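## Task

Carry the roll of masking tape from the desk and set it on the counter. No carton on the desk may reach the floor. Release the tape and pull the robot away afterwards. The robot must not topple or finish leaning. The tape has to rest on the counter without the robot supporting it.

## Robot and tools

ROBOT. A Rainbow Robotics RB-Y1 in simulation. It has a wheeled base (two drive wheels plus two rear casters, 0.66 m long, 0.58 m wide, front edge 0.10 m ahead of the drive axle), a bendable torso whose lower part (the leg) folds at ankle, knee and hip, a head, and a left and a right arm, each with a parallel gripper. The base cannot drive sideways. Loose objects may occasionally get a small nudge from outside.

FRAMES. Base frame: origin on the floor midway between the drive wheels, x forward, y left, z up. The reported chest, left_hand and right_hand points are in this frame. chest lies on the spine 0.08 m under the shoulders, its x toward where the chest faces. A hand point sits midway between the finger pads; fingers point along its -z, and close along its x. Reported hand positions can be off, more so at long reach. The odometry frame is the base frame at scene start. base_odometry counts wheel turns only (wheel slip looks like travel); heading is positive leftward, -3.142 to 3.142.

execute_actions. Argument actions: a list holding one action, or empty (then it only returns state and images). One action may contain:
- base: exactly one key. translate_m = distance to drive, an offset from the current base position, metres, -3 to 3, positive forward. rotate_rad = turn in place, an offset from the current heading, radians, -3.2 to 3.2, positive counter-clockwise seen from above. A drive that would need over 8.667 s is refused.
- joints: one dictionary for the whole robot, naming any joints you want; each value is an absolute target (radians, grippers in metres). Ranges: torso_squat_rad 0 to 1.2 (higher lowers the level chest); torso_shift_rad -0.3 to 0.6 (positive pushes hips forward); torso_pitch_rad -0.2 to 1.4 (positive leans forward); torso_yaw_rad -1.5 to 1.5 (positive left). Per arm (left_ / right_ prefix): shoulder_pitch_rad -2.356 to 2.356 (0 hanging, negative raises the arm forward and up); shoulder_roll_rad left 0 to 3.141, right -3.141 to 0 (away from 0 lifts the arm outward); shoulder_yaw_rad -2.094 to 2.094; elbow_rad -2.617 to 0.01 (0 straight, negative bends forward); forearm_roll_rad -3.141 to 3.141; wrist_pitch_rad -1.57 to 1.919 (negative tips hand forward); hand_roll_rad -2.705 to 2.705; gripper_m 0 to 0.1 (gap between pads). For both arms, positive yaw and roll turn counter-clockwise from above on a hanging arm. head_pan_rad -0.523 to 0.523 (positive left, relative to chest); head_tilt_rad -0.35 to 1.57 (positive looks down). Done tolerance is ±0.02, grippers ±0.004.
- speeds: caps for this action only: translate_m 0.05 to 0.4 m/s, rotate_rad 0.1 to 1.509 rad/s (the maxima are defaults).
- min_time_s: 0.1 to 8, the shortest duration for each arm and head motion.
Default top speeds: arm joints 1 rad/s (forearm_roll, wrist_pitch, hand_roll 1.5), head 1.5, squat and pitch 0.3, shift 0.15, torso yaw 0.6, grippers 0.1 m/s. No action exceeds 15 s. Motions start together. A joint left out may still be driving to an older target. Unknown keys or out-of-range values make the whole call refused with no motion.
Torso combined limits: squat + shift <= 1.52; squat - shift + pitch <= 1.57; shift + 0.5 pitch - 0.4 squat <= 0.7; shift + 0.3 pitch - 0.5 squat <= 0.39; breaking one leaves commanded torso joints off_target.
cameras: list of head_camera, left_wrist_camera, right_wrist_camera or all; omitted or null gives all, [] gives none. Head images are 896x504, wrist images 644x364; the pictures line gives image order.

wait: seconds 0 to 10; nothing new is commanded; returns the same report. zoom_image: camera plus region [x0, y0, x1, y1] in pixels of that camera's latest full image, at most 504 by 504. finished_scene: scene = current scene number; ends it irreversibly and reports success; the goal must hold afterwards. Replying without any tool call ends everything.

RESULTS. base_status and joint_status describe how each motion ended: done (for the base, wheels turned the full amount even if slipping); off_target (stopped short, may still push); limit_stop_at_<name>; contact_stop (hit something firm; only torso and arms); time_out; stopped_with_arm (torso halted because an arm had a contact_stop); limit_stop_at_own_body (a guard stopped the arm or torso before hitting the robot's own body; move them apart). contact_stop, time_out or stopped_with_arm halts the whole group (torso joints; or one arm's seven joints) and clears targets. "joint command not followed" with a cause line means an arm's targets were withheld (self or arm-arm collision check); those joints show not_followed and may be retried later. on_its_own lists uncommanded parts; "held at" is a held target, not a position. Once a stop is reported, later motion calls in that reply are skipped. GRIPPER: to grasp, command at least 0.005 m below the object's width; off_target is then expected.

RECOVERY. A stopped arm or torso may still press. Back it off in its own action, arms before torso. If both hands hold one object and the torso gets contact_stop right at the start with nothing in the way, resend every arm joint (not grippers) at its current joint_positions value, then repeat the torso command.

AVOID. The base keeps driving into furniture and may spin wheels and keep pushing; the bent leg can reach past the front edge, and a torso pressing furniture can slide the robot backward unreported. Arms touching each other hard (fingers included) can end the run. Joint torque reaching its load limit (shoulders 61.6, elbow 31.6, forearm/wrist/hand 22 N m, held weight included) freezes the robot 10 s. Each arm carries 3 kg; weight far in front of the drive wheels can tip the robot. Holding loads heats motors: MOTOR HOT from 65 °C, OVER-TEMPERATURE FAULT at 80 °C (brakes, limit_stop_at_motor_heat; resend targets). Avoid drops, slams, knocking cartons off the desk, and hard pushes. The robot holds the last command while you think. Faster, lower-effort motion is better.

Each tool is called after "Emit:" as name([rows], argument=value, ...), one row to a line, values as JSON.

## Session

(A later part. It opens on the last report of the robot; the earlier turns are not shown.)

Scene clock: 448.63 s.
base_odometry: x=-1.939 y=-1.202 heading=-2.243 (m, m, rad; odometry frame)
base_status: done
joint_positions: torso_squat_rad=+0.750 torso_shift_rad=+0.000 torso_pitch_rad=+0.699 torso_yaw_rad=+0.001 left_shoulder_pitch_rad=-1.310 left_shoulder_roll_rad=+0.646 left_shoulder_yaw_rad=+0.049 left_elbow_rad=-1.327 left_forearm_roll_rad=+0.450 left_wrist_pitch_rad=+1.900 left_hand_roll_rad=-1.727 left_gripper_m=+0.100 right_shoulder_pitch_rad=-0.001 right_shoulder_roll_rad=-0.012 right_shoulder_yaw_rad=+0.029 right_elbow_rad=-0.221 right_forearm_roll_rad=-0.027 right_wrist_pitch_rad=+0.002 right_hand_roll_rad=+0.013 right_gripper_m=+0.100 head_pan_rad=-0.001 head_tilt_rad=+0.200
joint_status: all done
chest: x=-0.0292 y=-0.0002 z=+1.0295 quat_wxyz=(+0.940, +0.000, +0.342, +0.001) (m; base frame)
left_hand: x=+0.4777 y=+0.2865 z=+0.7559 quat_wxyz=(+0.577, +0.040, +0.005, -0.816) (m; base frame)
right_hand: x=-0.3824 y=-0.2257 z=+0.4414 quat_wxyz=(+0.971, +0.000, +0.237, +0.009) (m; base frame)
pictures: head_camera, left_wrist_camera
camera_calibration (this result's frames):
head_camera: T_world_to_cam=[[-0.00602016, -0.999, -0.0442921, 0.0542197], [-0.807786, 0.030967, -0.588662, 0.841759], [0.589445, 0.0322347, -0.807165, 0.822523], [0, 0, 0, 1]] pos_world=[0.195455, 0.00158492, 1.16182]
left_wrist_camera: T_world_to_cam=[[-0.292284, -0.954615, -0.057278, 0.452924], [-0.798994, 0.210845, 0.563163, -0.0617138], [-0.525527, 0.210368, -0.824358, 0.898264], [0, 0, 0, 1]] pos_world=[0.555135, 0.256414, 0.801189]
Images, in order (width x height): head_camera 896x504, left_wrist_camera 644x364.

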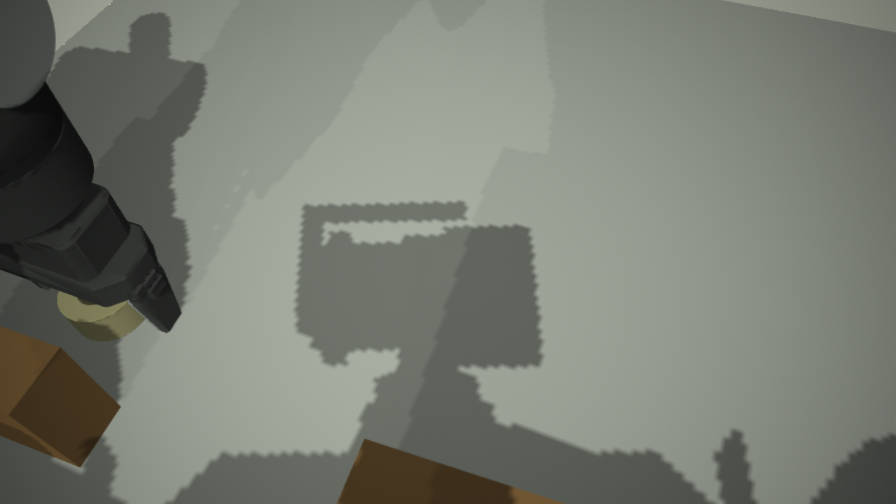

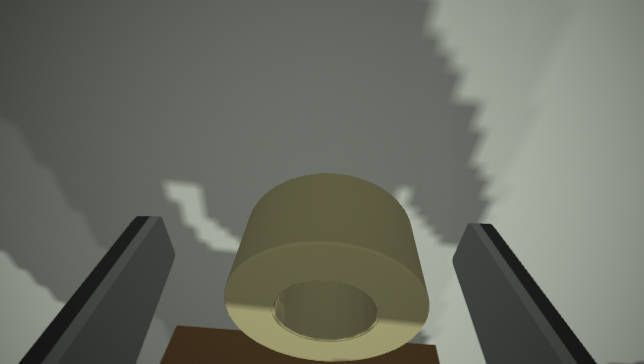

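Emit:
execute_actions([
  {"joints": {"torso_squat_rad": 0.84}},
], cameras=["head_camera", "left_wrist_camera"])

Scene clock: 456.80 s.
base_odometry: x=-1.939 y=-1.202 heading=-2.243 (m, m, rad; odometry frame)
base_status: not commanded
joint_positions: torso_squat_rad=+0.765 torso_shift_rad=-0.003 torso_pitch_rad=+0.692 torso_yaw_rad=+0.002 left_shoulder_pitch_rad=-1.313 left_shoulder_roll_rad=+0.647 left_shoulder_yaw_rad=+0.050 left_elbow_rad=-1.328 left_forearm_roll_rad=+0.450 left_wrist_pitch_rad=+1.900 left_hand_roll_rad=-1.727 left_gripper_m=+0.100 right_shoulder_pitch_rad=-0.001 right_shoulder_roll_rad=-0.012 right_shoulder_yaw_rad=+0.029 right_elbow_rad=-0.221 right_forearm_roll_rad=-0.027 right_wrist_pitch_rad=+0.002 right_hand_roll_rad=+0.013 right_gripper_m=+0.100 head_pan_rad=-0.001 head_tilt_rad=+0.200
joint_status: torso_squat_rad contact_stop (moved +0.015 of +0.090)
on_its_own: torso_squat_rad is held at +0.765, not at your +0.840, since a contact_stop
chest: x=-0.0321 y=-0.0003 z=+1.0237 quat_wxyz=(+0.941, +0.001, +0.339, +0.001) (m; base frame)
left_hand: x=+0.4778 y=+0.2868 z=+0.7556 quat_wxyz=(+0.577, +0.044, +0.002, -0.816) (m; base frame)
right_hand: x=-0.3811 y=-0.2256 z=+0.4330 quat_wxyz=(+0.972, +0.000, +0.234, +0.010) (m; base frame)
pictures: head_camera, left_wrist_camera
camera_calibration (this result's frames):
head_camera: T_world_to_cam=[[-0.00516669, -0.998964, -0.0452079, 0.0547364], [-0.803748, 0.0310456, -0.59416, 0.841728], [0.594948, 0.0332659, -0.803076, 0.815532], [0, 0, 0, 1]] pos_world=[0.191621, 0.00141842, 1.15753]
left_wrist_camera: T_world_to_cam=[[-0.291082, -0.954759, -0.0608807, 0.455418], [-0.805519, 0.210255, 0.554014, -0.0513627], [-0.51615, 0.210304, -0.830278, 0.897991], [0, 0, 0, 1]] pos_world=[0.554688, 0.256763, 0.801764]
Images, in order (width x height): head_camera 896x504, left_wrist_camera 644x364.

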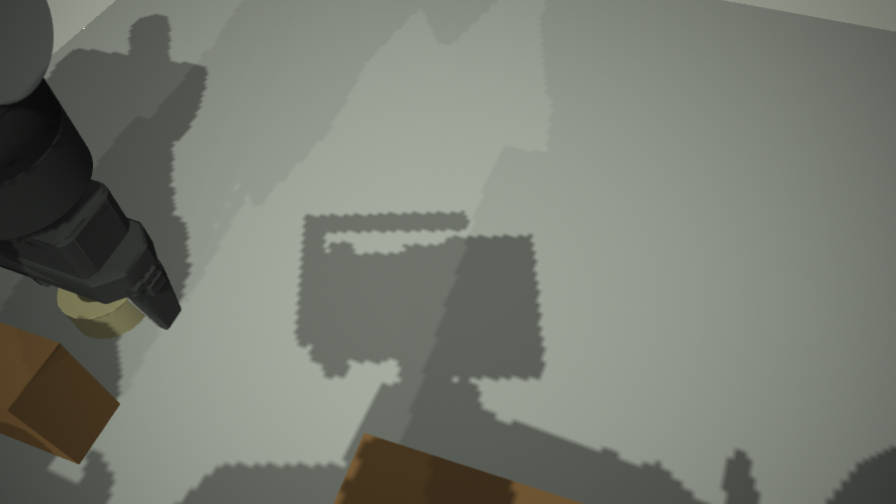

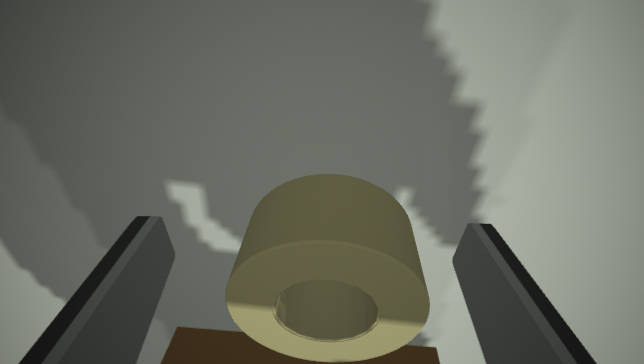

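Emit:
execute_actions([
  {"joints": {"torso_squat_rad": 0.745, "left_gripper_m": 0.04}},
], cameras=["left_wrist_camera"])

Scene clock: 463.63 s.
base_odometry: x=-1.939 y=-1.202 heading=-2.243 (m, m, rad; odometry frame)
base_status: not commanded
joint_positions: torso_squat_rad=+0.745 torso_shift_rad=-0.002 torso_pitch_rad=+0.694 torso_yaw_rad=+0.002 left_shoulder_pitch_rad=-1.309 left_shoulder_roll_rad=+0.645 left_shoulder_yaw_rad=+0.048 left_elbow_rad=-1.326 left_forearm_roll_rad=+0.450 left_wrist_pitch_rad=+1.900 left_hand_roll_rad=-1.727 left_gripper_m=+0.057 right_shoulder_pitch_rad=-0.001 right_shoulder_roll_rad=-0.012 right_shoulder_yaw_rad=+0.029 right_elbow_rad=-0.221 right_forearm_roll_rad=-0.027 right_wrist_pitch_rad=+0.002 right_hand_roll_rad=+0.013 right_gripper_m=+0.100 head_pan_rad=-0.001 head_tilt_rad=+0.200
joint_status: left_gripper_m off_target (ended at +0.057, target +0.040); the others done
chest: x=-0.0312 y=-0.0003 z=+1.0329 quat_wxyz=(+0.940, +0.000, +0.340, +0.001) (m; base frame)
left_hand: x=+0.4761 y=+0.2871 z=+0.7608 quat_wxyz=(+0.577, +0.041, +0.004, -0.816) (m; base frame)
right_hand: x=-0.3815 y=-0.2256 z=+0.4430 quat_wxyz=(+0.972, +0.000, +0.235, +0.010) (m; base frame)
pictures: left_wrist_camera
camera_calibration (this result's frames):
left_wrist_camera: T_world_to_cam=[[-0.291177, -0.954863, -0.0587548, 0.453967], [-0.80055, 0.209575, 0.561425, -0.063422], [-0.523771, 0.21051, -0.825439, 0.901305], [0, 0, 0, 1]] pos_world=[0.55349, 0.257034, 0.806252]
Images, in order (width x height): left_wrist_camera 644x364.

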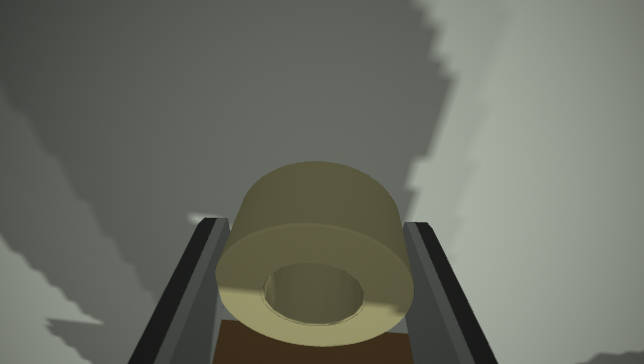

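Emit:
execute_actions([
  {"joints": {"torso_squat_rad": 0.2}},
], cameras=["head_camera"])

Scene clock: 483.63 s.
base_odometry: x=-1.939 y=-1.202 heading=-2.243 (m, m, rad; odometry frame)
base_status: not commanded
joint_positions: torso_squat_rad=+0.200 torso_shift_rad=-0.002 torso_pitch_rad=+0.694 torso_yaw_rad=+0.002 left_shoulder_pitch_rad=-1.308 left_shoulder_roll_rad=+0.645 left_shoulder_yaw_rad=+0.048 left_elbow_rad=-1.326 left_forearm_roll_rad=+0.450 left_wrist_pitch_rad=+1.900 left_hand_roll_rad=-1.727 left_gripper_m=+0.057 right_shoulder_pitch_rad=-0.001 right_shoulder_roll_rad=-0.012 right_shoulder_yaw_rad=+0.029 right_elbow_rad=-0.221 right_forearm_roll_rad=-0.027 right_wrist_pitch_rad=+0.002 right_hand_roll_rad=+0.013 right_gripper_m=+0.100 head_pan_rad=-0.001 head_tilt_rad=+0.200
joint_status: all done
chest: x=-0.0315 y=-0.0003 z=+1.2044 quat_wxyz=(+0.940, +0.000, +0.340, +0.001) (m; base frame)
left_hand: x=+0.4757 y=+0.2870 z=+0.9319 quat_wxyz=(+0.577, +0.041, +0.005, -0.816) (m; base frame)
right_hand: x=-0.3819 y=-0.2257 z=+0.6145 quat_wxyz=(+0.972, +0.000, +0.235, +0.010) (m; base frame)
pictures: head_camera
camera_calibration (this result's frames):
head_camera: T_world_to_cam=[[-0.00530516, -0.998977, -0.0449075, 0.0625716], [-0.80515, 0.0309002, -0.592265, 0.947226], [0.593047, 0.0330152, -0.804491, 0.961891], [0, 0, 0, 1]] pos_world=[0.192545, 0.00148104, 1.33765]
Images, in order (width x height): head_camera 896x504.

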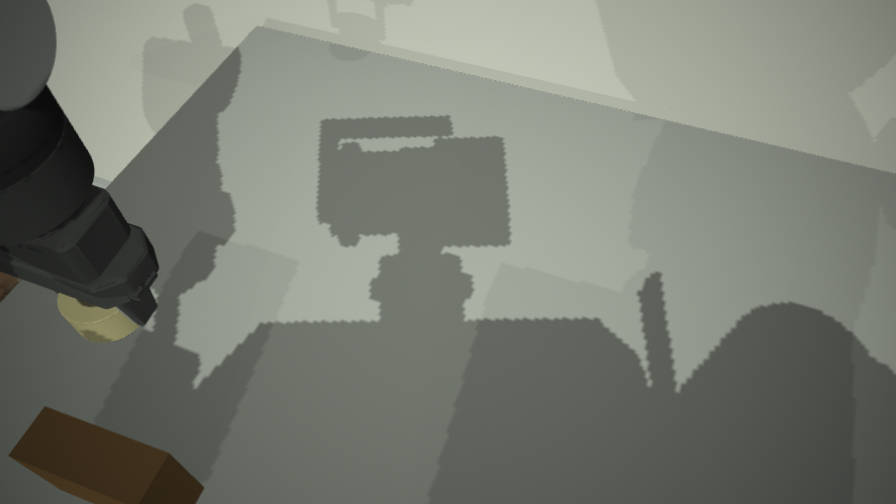

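Emit:
execute_actions([
  {"base": {"translate_m": -0.55}},
], cameras=[])

Emit:
execute_actions([
  {"base": {"rotate_rad": 2.72}, "joints": {"head_tilt_rad": -0.3}},
], cameras=["head_camera"])

Scene clock: 507.57 s.
base_odometry: x=-1.596 y=-0.771 heading=-2.242 (m, m, rad; odometry frame)
base_status: done
joint_positions: torso_squat_rad=+0.200 torso_shift_rad=-0.002 torso_pitch_rad=+0.694 torso_yaw_rad=+0.002 left_shoulder_pitch_rad=-1.308 left_shoulder_roll_rad=+0.645 left_shoulder_yaw_rad=+0.048 left_elbow_rad=-1.326 left_forearm_roll_rad=+0.450 left_wrist_pitch_rad=+1.900 left_hand_roll_rad=-1.727 left_gripper_m=+0.057 right_shoulder_pitch_rad=-0.001 right_shoulder_roll_rad=-0.012 right_shoulder_yaw_rad=+0.029 right_elbow_rad=-0.221 right_forearm_roll_rad=-0.027 right_wrist_pitch_rad=+0.002 right_hand_roll_rad=+0.013 right_gripper_m=+0.100 head_pan_rad=-0.001 head_tilt_rad=+0.200
joint_status: not commanded
chest: x=-0.0316 y=-0.0003 z=+1.2044 quat_wxyz=(+0.940, +0.000, +0.340, +0.001) (m; base frame)
left_hand: x=+0.4756 y=+0.2870 z=+0.9320 quat_wxyz=(+0.577, +0.041, +0.005, -0.816) (m; base frame)
right_hand: x=-0.3819 y=-0.2257 z=+0.6145 quat_wxyz=(+0.972, +0.000, +0.235, +0.010) (m; base frame)
pictures: none
No camera images: the call's "cameras" was empty. Leave "cameras" out to get every camera's image.

Scene clock: 512.57 s.
base_odometry: x=-1.596 y=-0.771 heading=+0.478 (m, m, rad; odometry frame)
base_status: done
joint_positions: torso_squat_rad=+0.200 torso_shift_rad=-0.002 torso_pitch_rad=+0.694 torso_yaw_rad=+0.002 left_shoulder_pitch_rad=-1.308 left_shoulder_roll_rad=+0.645 left_shoulder_yaw_rad=+0.048 left_elbow_rad=-1.326 left_forearm_roll_rad=+0.450 left_wrist_pitch_rad=+1.900 left_hand_roll_rad=-1.727 left_gripper_m=+0.057 right_shoulder_pitch_rad=-0.001 right_shoulder_roll_rad=-0.012 right_shoulder_yaw_rad=+0.029 right_elbow_rad=-0.221 right_forearm_roll_rad=-0.027 right_wrist_pitch_rad=+0.002 right_hand_roll_rad=+0.013 right_gripper_m=+0.100 head_pan_rad=-0.001 head_tilt_rad=-0.300
joint_status: all done
chest: x=-0.0316 y=-0.0003 z=+1.2044 quat_wxyz=(+0.940, +0.000, +0.340, +0.001) (m; base frame)
left_hand: x=+0.4756 y=+0.2870 z=+0.9320 quat_wxyz=(+0.577, +0.041, +0.005, -0.816) (m; base frame)
right_hand: x=-0.3819 y=-0.2258 z=+0.6145 quat_wxyz=(+0.972, +0.000, +0.235, +0.010) (m; base frame)
pictures: head_camera
camera_calibration (this result's frames):
head_camera: T_world_to_cam=[[0.0164846, -0.998961, -0.0424922, 0.0568864], [-0.422502, 0.031558, -0.905812, 1.32525], [0.906212, 0.032885, -0.421543, 0.411787], [0, 0, 0, 1]] pos_world=[0.185816, 0.0014635, 1.37643]
Images, in order (width x height): head_camera 896x504.

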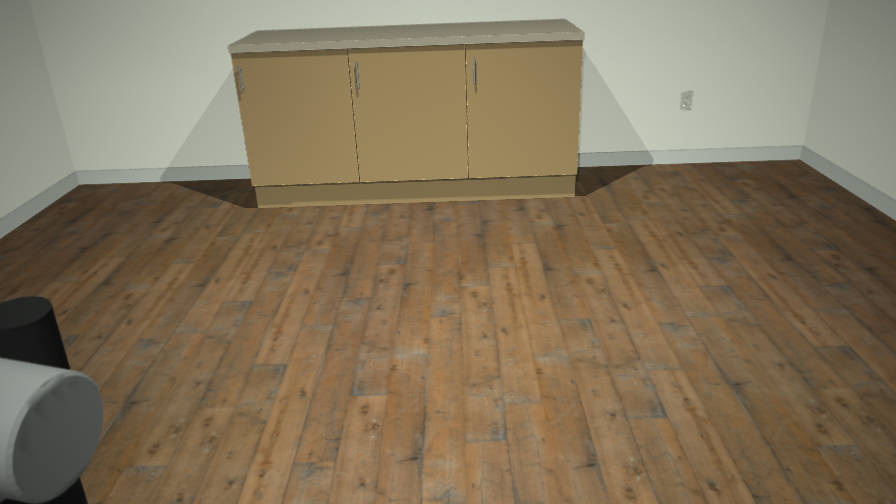

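Emit:
execute_actions([
  {"base": {"translate_m": 3.0}, "joints": {"torso_pitch_rad": 0.55, "head_tilt_rad": -0.1}},
], cameras=["head_camera"])

Scene clock: 534.77 s.
base_odometry: x=+1.067 y=+0.609 heading=+0.478 (m, m, rad; odometry frame)
base_status: done
joint_positions: torso_squat_rad=+0.200 torso_shift_rad=-0.002 torso_pitch_rad=+0.550 torso_yaw_rad=+0.002 left_shoulder_pitch_rad=-1.308 left_shoulder_roll_rad=+0.645 left_shoulder_yaw_rad=+0.048 left_elbow_rad=-1.326 left_forearm_roll_rad=+0.450 left_wrist_pitch_rad=+1.900 left_hand_roll_rad=-1.727 left_gripper_m=+0.057 right_shoulder_pitch_rad=-0.001 right_shoulder_roll_rad=-0.012 right_shoulder_yaw_rad=+0.029 right_elbow_rad=-0.221 right_forearm_roll_rad=-0.027 right_wrist_pitch_rad=+0.002 right_hand_roll_rad=+0.013 right_gripper_m=+0.100 head_pan_rad=-0.001 head_tilt_rad=-0.100
joint_status: all done
chest: x=-0.0677 y=-0.0003 z=+1.2304 quat_wxyz=(+0.962, +0.000, +0.272, +0.001) (m; base frame)
left_hand: x=+0.4733 y=+0.2869 z=+1.0336 quat_wxyz=(+0.576, +0.099, -0.037, -0.811) (m; base frame)
right_hand: x=-0.3297 y=-0.2257 z=+0.5963 quat_wxyz=(+0.986, -0.001, +0.164, +0.010) (m; base frame)
pictures: head_camera
camera_calibration (this result's frames):
head_camera: T_world_to_cam=[[0.0142203, -0.998969, -0.0431233, 0.0607659], [-0.472392, 0.0312992, -0.880833, 1.30997], [0.881274, 0.0328968, -0.47146, 0.553948], [0, 0, 0, 1]] pos_world=[0.129777, 0.00147902, 1.41765]
Images, in order (width x height): head_camera 896x504.

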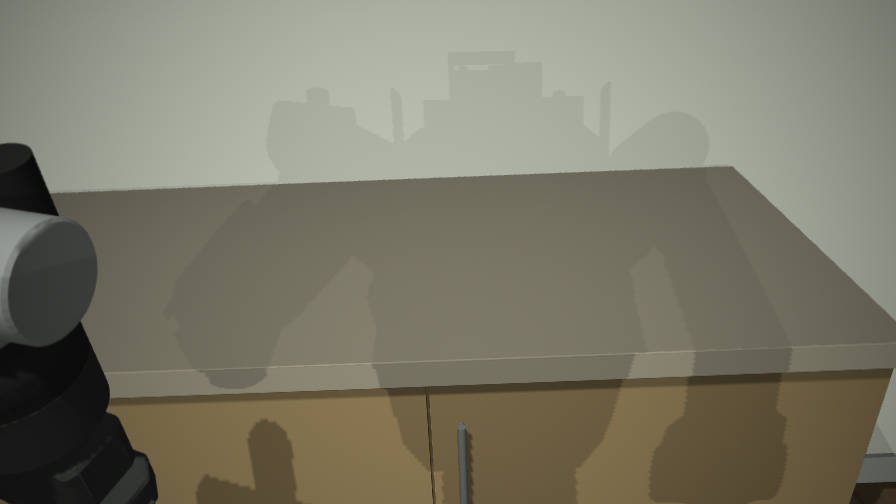

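Emit:
execute_actions([
  {"base": {"translate_m": 0.55}, "joints": {"head_tilt_rad": 0.15}},
], cameras=["head_camera", "left_wrist_camera"])

Scene clock: 545.80 s.
base_odometry: x=+1.555 y=+0.862 heading=+0.478 (m, m, rad; odometry frame)
base_status: done
joint_positions: torso_squat_rad=+0.200 torso_shift_rad=-0.002 torso_pitch_rad=+0.550 torso_yaw_rad=+0.002 left_shoulder_pitch_rad=-1.308 left_shoulder_roll_rad=+0.645 left_shoulder_yaw_rad=+0.048 left_elbow_rad=-1.326 left_forearm_roll_rad=+0.450 left_wrist_pitch_rad=+1.900 left_hand_roll_rad=-1.727 left_gripper_m=+0.057 right_shoulder_pitch_rad=-0.001 right_shoulder_roll_rad=-0.012 right_shoulder_yaw_rad=+0.029 right_elbow_rad=-0.221 right_forearm_roll_rad=-0.027 right_wrist_pitch_rad=+0.002 right_hand_roll_rad=+0.013 right_gripper_m=+0.100 head_pan_rad=-0.001 head_tilt_rad=+0.150
joint_status: all done
chest: x=-0.0677 y=-0.0003 z=+1.2304 quat_wxyz=(+0.962, +0.000, +0.272, +0.001) (m; base frame)
left_hand: x=+0.4733 y=+0.2869 z=+1.0336 quat_wxyz=(+0.576, +0.099, -0.037, -0.811) (m; base frame)
right_hand: x=-0.3297 y=-0.2257 z=+0.5963 quat_wxyz=(+0.986, -0.001, +0.164, +0.010) (m; base frame)
pictures: head_camera, left_wrist_camera
camera_calibration (this result's frames):
head_camera: T_world_to_cam=[[0.0033445, -0.998979, -0.0450582, 0.0640586], [-0.675646, 0.0309607, -0.736576, 1.12084], [0.737219, 0.0329069, -0.674852, 0.844551], [0, 0, 0, 1]] pos_world=[0.134458, 0.0014996, 1.39842]
left_wrist_camera: T_world_to_cam=[[-0.279891, -0.954843, -0.0996759, 0.505983], [-0.872549, 0.209709, 0.441225, -0.0605262], [-0.400398, 0.210467, -0.891843, 1.13525], [0, 0, 0, 1]] pos_world=[0.543362, 0.256893, 1.08961]
Images, in order (width x height): head_camera 896x504, left_wrist_camera 644x364.

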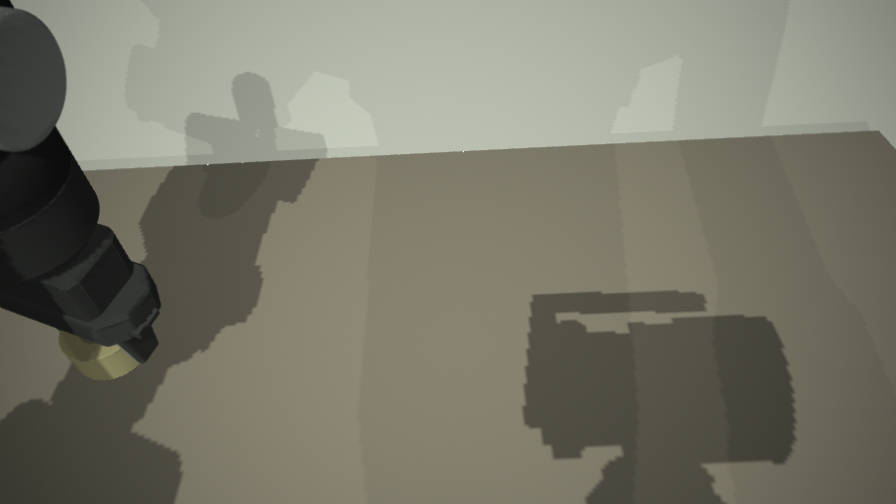

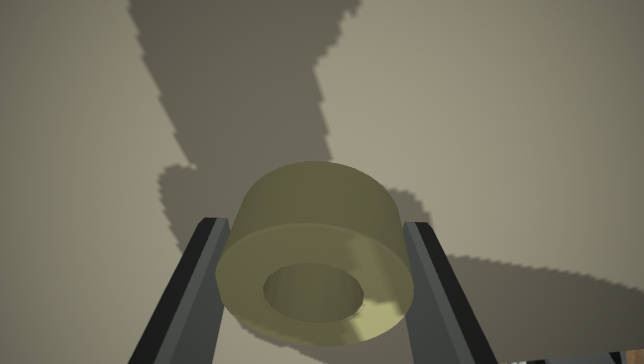

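Emit:
execute_actions([
  {"joints": {"torso_pitch_rad": 0.7}},
], cameras=["head_camera"])

Scene clock: 552.07 s.
base_odometry: x=+1.555 y=+0.862 heading=+0.479 (m, m, rad; odometry frame)
base_status: not commanded
joint_positions: torso_squat_rad=+0.201 torso_shift_rad=-0.004 torso_pitch_rad=+0.681 torso_yaw_rad=+0.002 left_shoulder_pitch_rad=-1.313 left_shoulder_roll_rad=+0.647 left_shoulder_yaw_rad=+0.050 left_elbow_rad=-1.328 left_forearm_roll_rad=+0.450 left_wrist_pitch_rad=+1.900 left_hand_roll_rad=-1.727 left_gripper_m=+0.058 right_shoulder_pitch_rad=-0.001 right_shoulder_roll_rad=-0.012 right_shoulder_yaw_rad=+0.029 right_elbow_rad=-0.221 right_forearm_roll_rad=-0.027 right_wrist_pitch_rad=+0.002 right_hand_roll_rad=+0.013 right_gripper_m=+0.100 head_pan_rad=-0.001 head_tilt_rad=+0.150
joint_status: torso_pitch_rad contact_stop (moved +0.131 of +0.150)
chest: x=-0.0358 y=-0.0004 z=+1.2070 quat_wxyz=(+0.943, +0.001, +0.334, +0.001) (m; base frame)
left_hand: x=+0.4769 y=+0.2872 z=+0.9446 quat_wxyz=(+0.577, +0.049, -0.001, -0.815) (m; base frame)
right_hand: x=-0.3782 y=-0.2256 z=+0.6123 quat_wxyz=(+0.974, +0.000, +0.228, +0.010) (m; base frame)
pictures: head_camera
camera_calibration (this result's frames):
head_camera: T_world_to_cam=[[-0.00208421, -0.998947, -0.0458327, 0.0634905], [-0.765895, 0.0310635, -0.642215, 1.00803], [0.642962, 0.0337645, -0.765153, 0.910882], [0, 0, 0, 1]] pos_world=[0.186512, 0.00135533, 1.34724]
Images, in order (width x height): head_camera 896x504.

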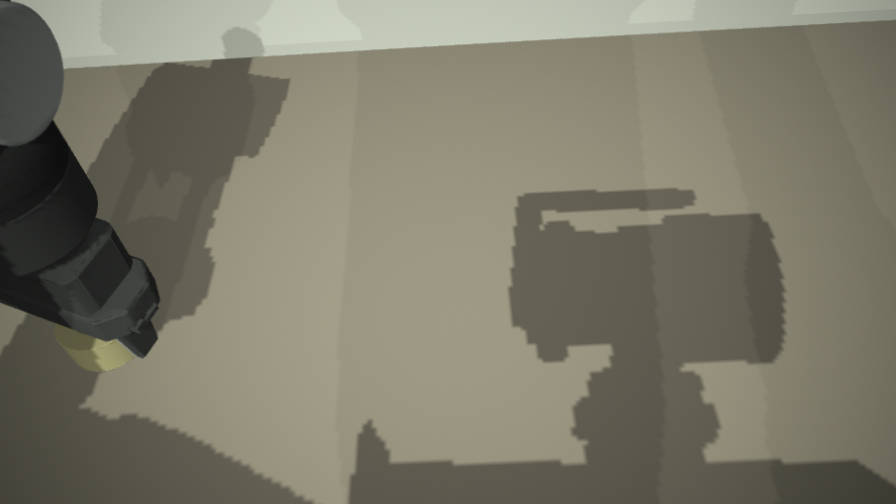

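Emit:
execute_actions([
  {"joints": {"left_gripper_m": 0.1}},
], cameras=[])

Emit:
execute_actions([
  {"joints": {"torso_pitch_rad": 0.5}},
], cameras=[])

Emit:
execute_actions([
  {"base": {"translate_m": -0.5}, "joints": {"head_tilt_rad": 0.3}},
], cameras=["head_camera"])

Scene clock: 557.77 s.
base_odometry: x=+1.555 y=+0.862 heading=+0.479 (m, m, rad; odometry frame)
base_status: not commanded
joint_positions: torso_squat_rad=+0.201 torso_shift_rad=-0.004 torso_pitch_rad=+0.680 torso_yaw_rad=+0.002 left_shoulder_pitch_rad=-1.314 left_shoulder_roll_rad=+0.648 left_shoulder_yaw_rad=+0.050 left_elbow_rad=-1.329 left_forearm_roll_rad=+0.450 left_wrist_pitch_rad=+1.900 left_hand_roll_rad=-1.727 left_gripper_m=+0.099 right_shoulder_pitch_rad=-0.001 right_shoulder_roll_rad=-0.012 right_shoulder_yaw_rad=+0.029 right_elbow_rad=-0.221 right_forearm_roll_rad=-0.027 right_wrist_pitch_rad=+0.002 right_hand_roll_rad=+0.013 right_gripper_m=+0.100 head_pan_rad=-0.001 head_tilt_rad=+0.150
joint_status: all done
chest: x=-0.0360 y=-0.0004 z=+1.2070 quat_wxyz=(+0.943, +0.001, +0.334, +0.001) (m; base frame)
left_hand: x=+0.4773 y=+0.2877 z=+0.9457 quat_wxyz=(+0.577, +0.050, -0.002, -0.815) (m; base frame)
right_hand: x=-0.3781 y=-0.2256 z=+0.6123 quat_wxyz=(+0.974, +0.000, +0.228, +0.010) (m; base frame)
pictures: none
No camera images: the call's "cameras" was empty. Leave "cameras" out to get every camera's image.

Scene clock: 559.17 s.
base_odometry: x=+1.555 y=+0.862 heading=+0.479 (m, m, rad; odometry frame)
base_status: not commanded
joint_positions: torso_squat_rad=+0.200 torso_shift_rad=-0.003 torso_pitch_rad=+0.500 torso_yaw_rad=+0.002 left_shoulder_pitch_rad=-1.308 left_shoulder_roll_rad=+0.645 left_shoulder_yaw_rad=+0.048 left_elbow_rad=-1.326 left_forearm_roll_rad=+0.450 left_wrist_pitch_rad=+1.900 left_hand_roll_rad=-1.727 left_gripper_m=+0.100 right_shoulder_pitch_rad=-0.001 right_shoulder_roll_rad=-0.012 right_shoulder_yaw_rad=+0.029 right_elbow_rad=-0.221 right_forearm_roll_rad=-0.027 right_wrist_pitch_rad=+0.002 right_hand_roll_rad=+0.013 right_gripper_m=+0.100 head_pan_rad=-0.001 head_tilt_rad=+0.150
joint_status: all done
chest: x=-0.0818 y=-0.0004 z=+1.2381 quat_wxyz=(+0.969, +0.000, +0.247, +0.001) (m; base frame)
left_hand: x=+0.4683 y=+0.2872 z=+1.0689 quat_wxyz=(+0.575, +0.120, -0.051, -0.808) (m; base frame)
right_hand: x=-0.3117 y=-0.2257 z=+0.5916 quat_wxyz=(+0.990, -0.001, +0.140, +0.010) (m; base frame)
pictures: none
No camera images: the call's "cameras" was empty. Leave "cameras" out to get every camera's image.

Scene clock: 562.30 s.
base_odometry: x=+1.112 y=+0.632 heading=+0.480 (m, m, rad; odometry frame)
base_status: done
joint_positions: torso_squat_rad=+0.200 torso_shift_rad=-0.003 torso_pitch_rad=+0.500 torso_yaw_rad=+0.002 left_shoulder_pitch_rad=-1.308 left_shoulder_roll_rad=+0.645 left_shoulder_yaw_rad=+0.048 left_elbow_rad=-1.326 left_forearm_roll_rad=+0.450 left_wrist_pitch_rad=+1.900 left_hand_roll_rad=-1.727 left_gripper_m=+0.100 right_shoulder_pitch_rad=-0.001 right_shoulder_roll_rad=-0.012 right_shoulder_yaw_rad=+0.029 right_elbow_rad=-0.221 right_forearm_roll_rad=-0.027 right_wrist_pitch_rad=+0.002 right_hand_roll_rad=+0.013 right_gripper_m=+0.100 head_pan_rad=-0.001 head_tilt_rad=+0.300
joint_status: all done
chest: x=-0.0819 y=-0.0003 z=+1.2381 quat_wxyz=(+0.969, +0.000, +0.247, +0.001) (m; base frame)
left_hand: x=+0.4683 y=+0.2873 z=+1.0688 quat_wxyz=(+0.575, +0.120, -0.051, -0.808) (m; base frame)
right_hand: x=-0.3117 y=-0.2257 z=+0.5916 quat_wxyz=(+0.990, -0.001, +0.139, +0.010) (m; base frame)
pictures: head_camera
camera_calibration (this result's frames):
head_camera: T_world_to_cam=[[-0.000583109, -0.998975, -0.0452558, 0.0651852], [-0.745735, 0.0305858, -0.665541, 1.01855], [0.666243, 0.0333607, -0.744988, 0.970987], [0, 0, 0, 1]] pos_world=[0.112696, 0.00157237, 1.40421]
Images, in order (width x height): head_camera 896x504.

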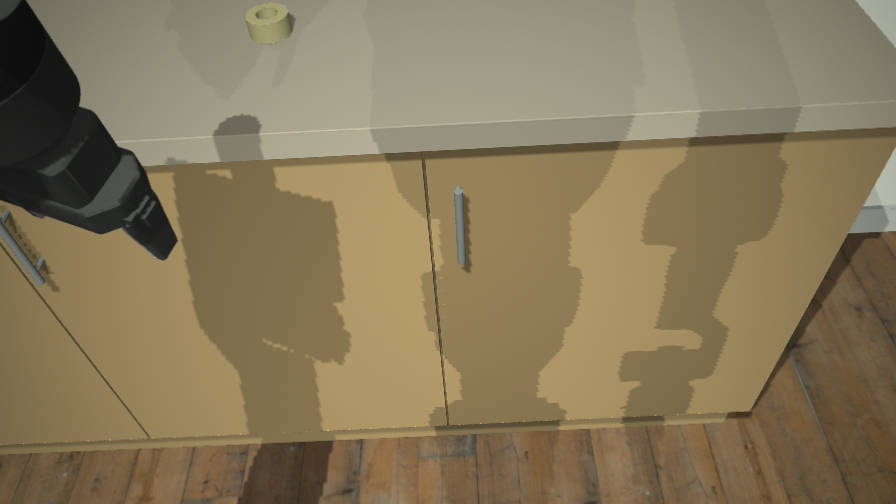

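The tape roll is on the counter and the robot has backed away, so I'm ending scene 1. I didn't check the desk again on the way out; in the last view of it, only the left carton was in frame.

Emit:
finished_scene(scene=1)

The scene is finished: the task was done.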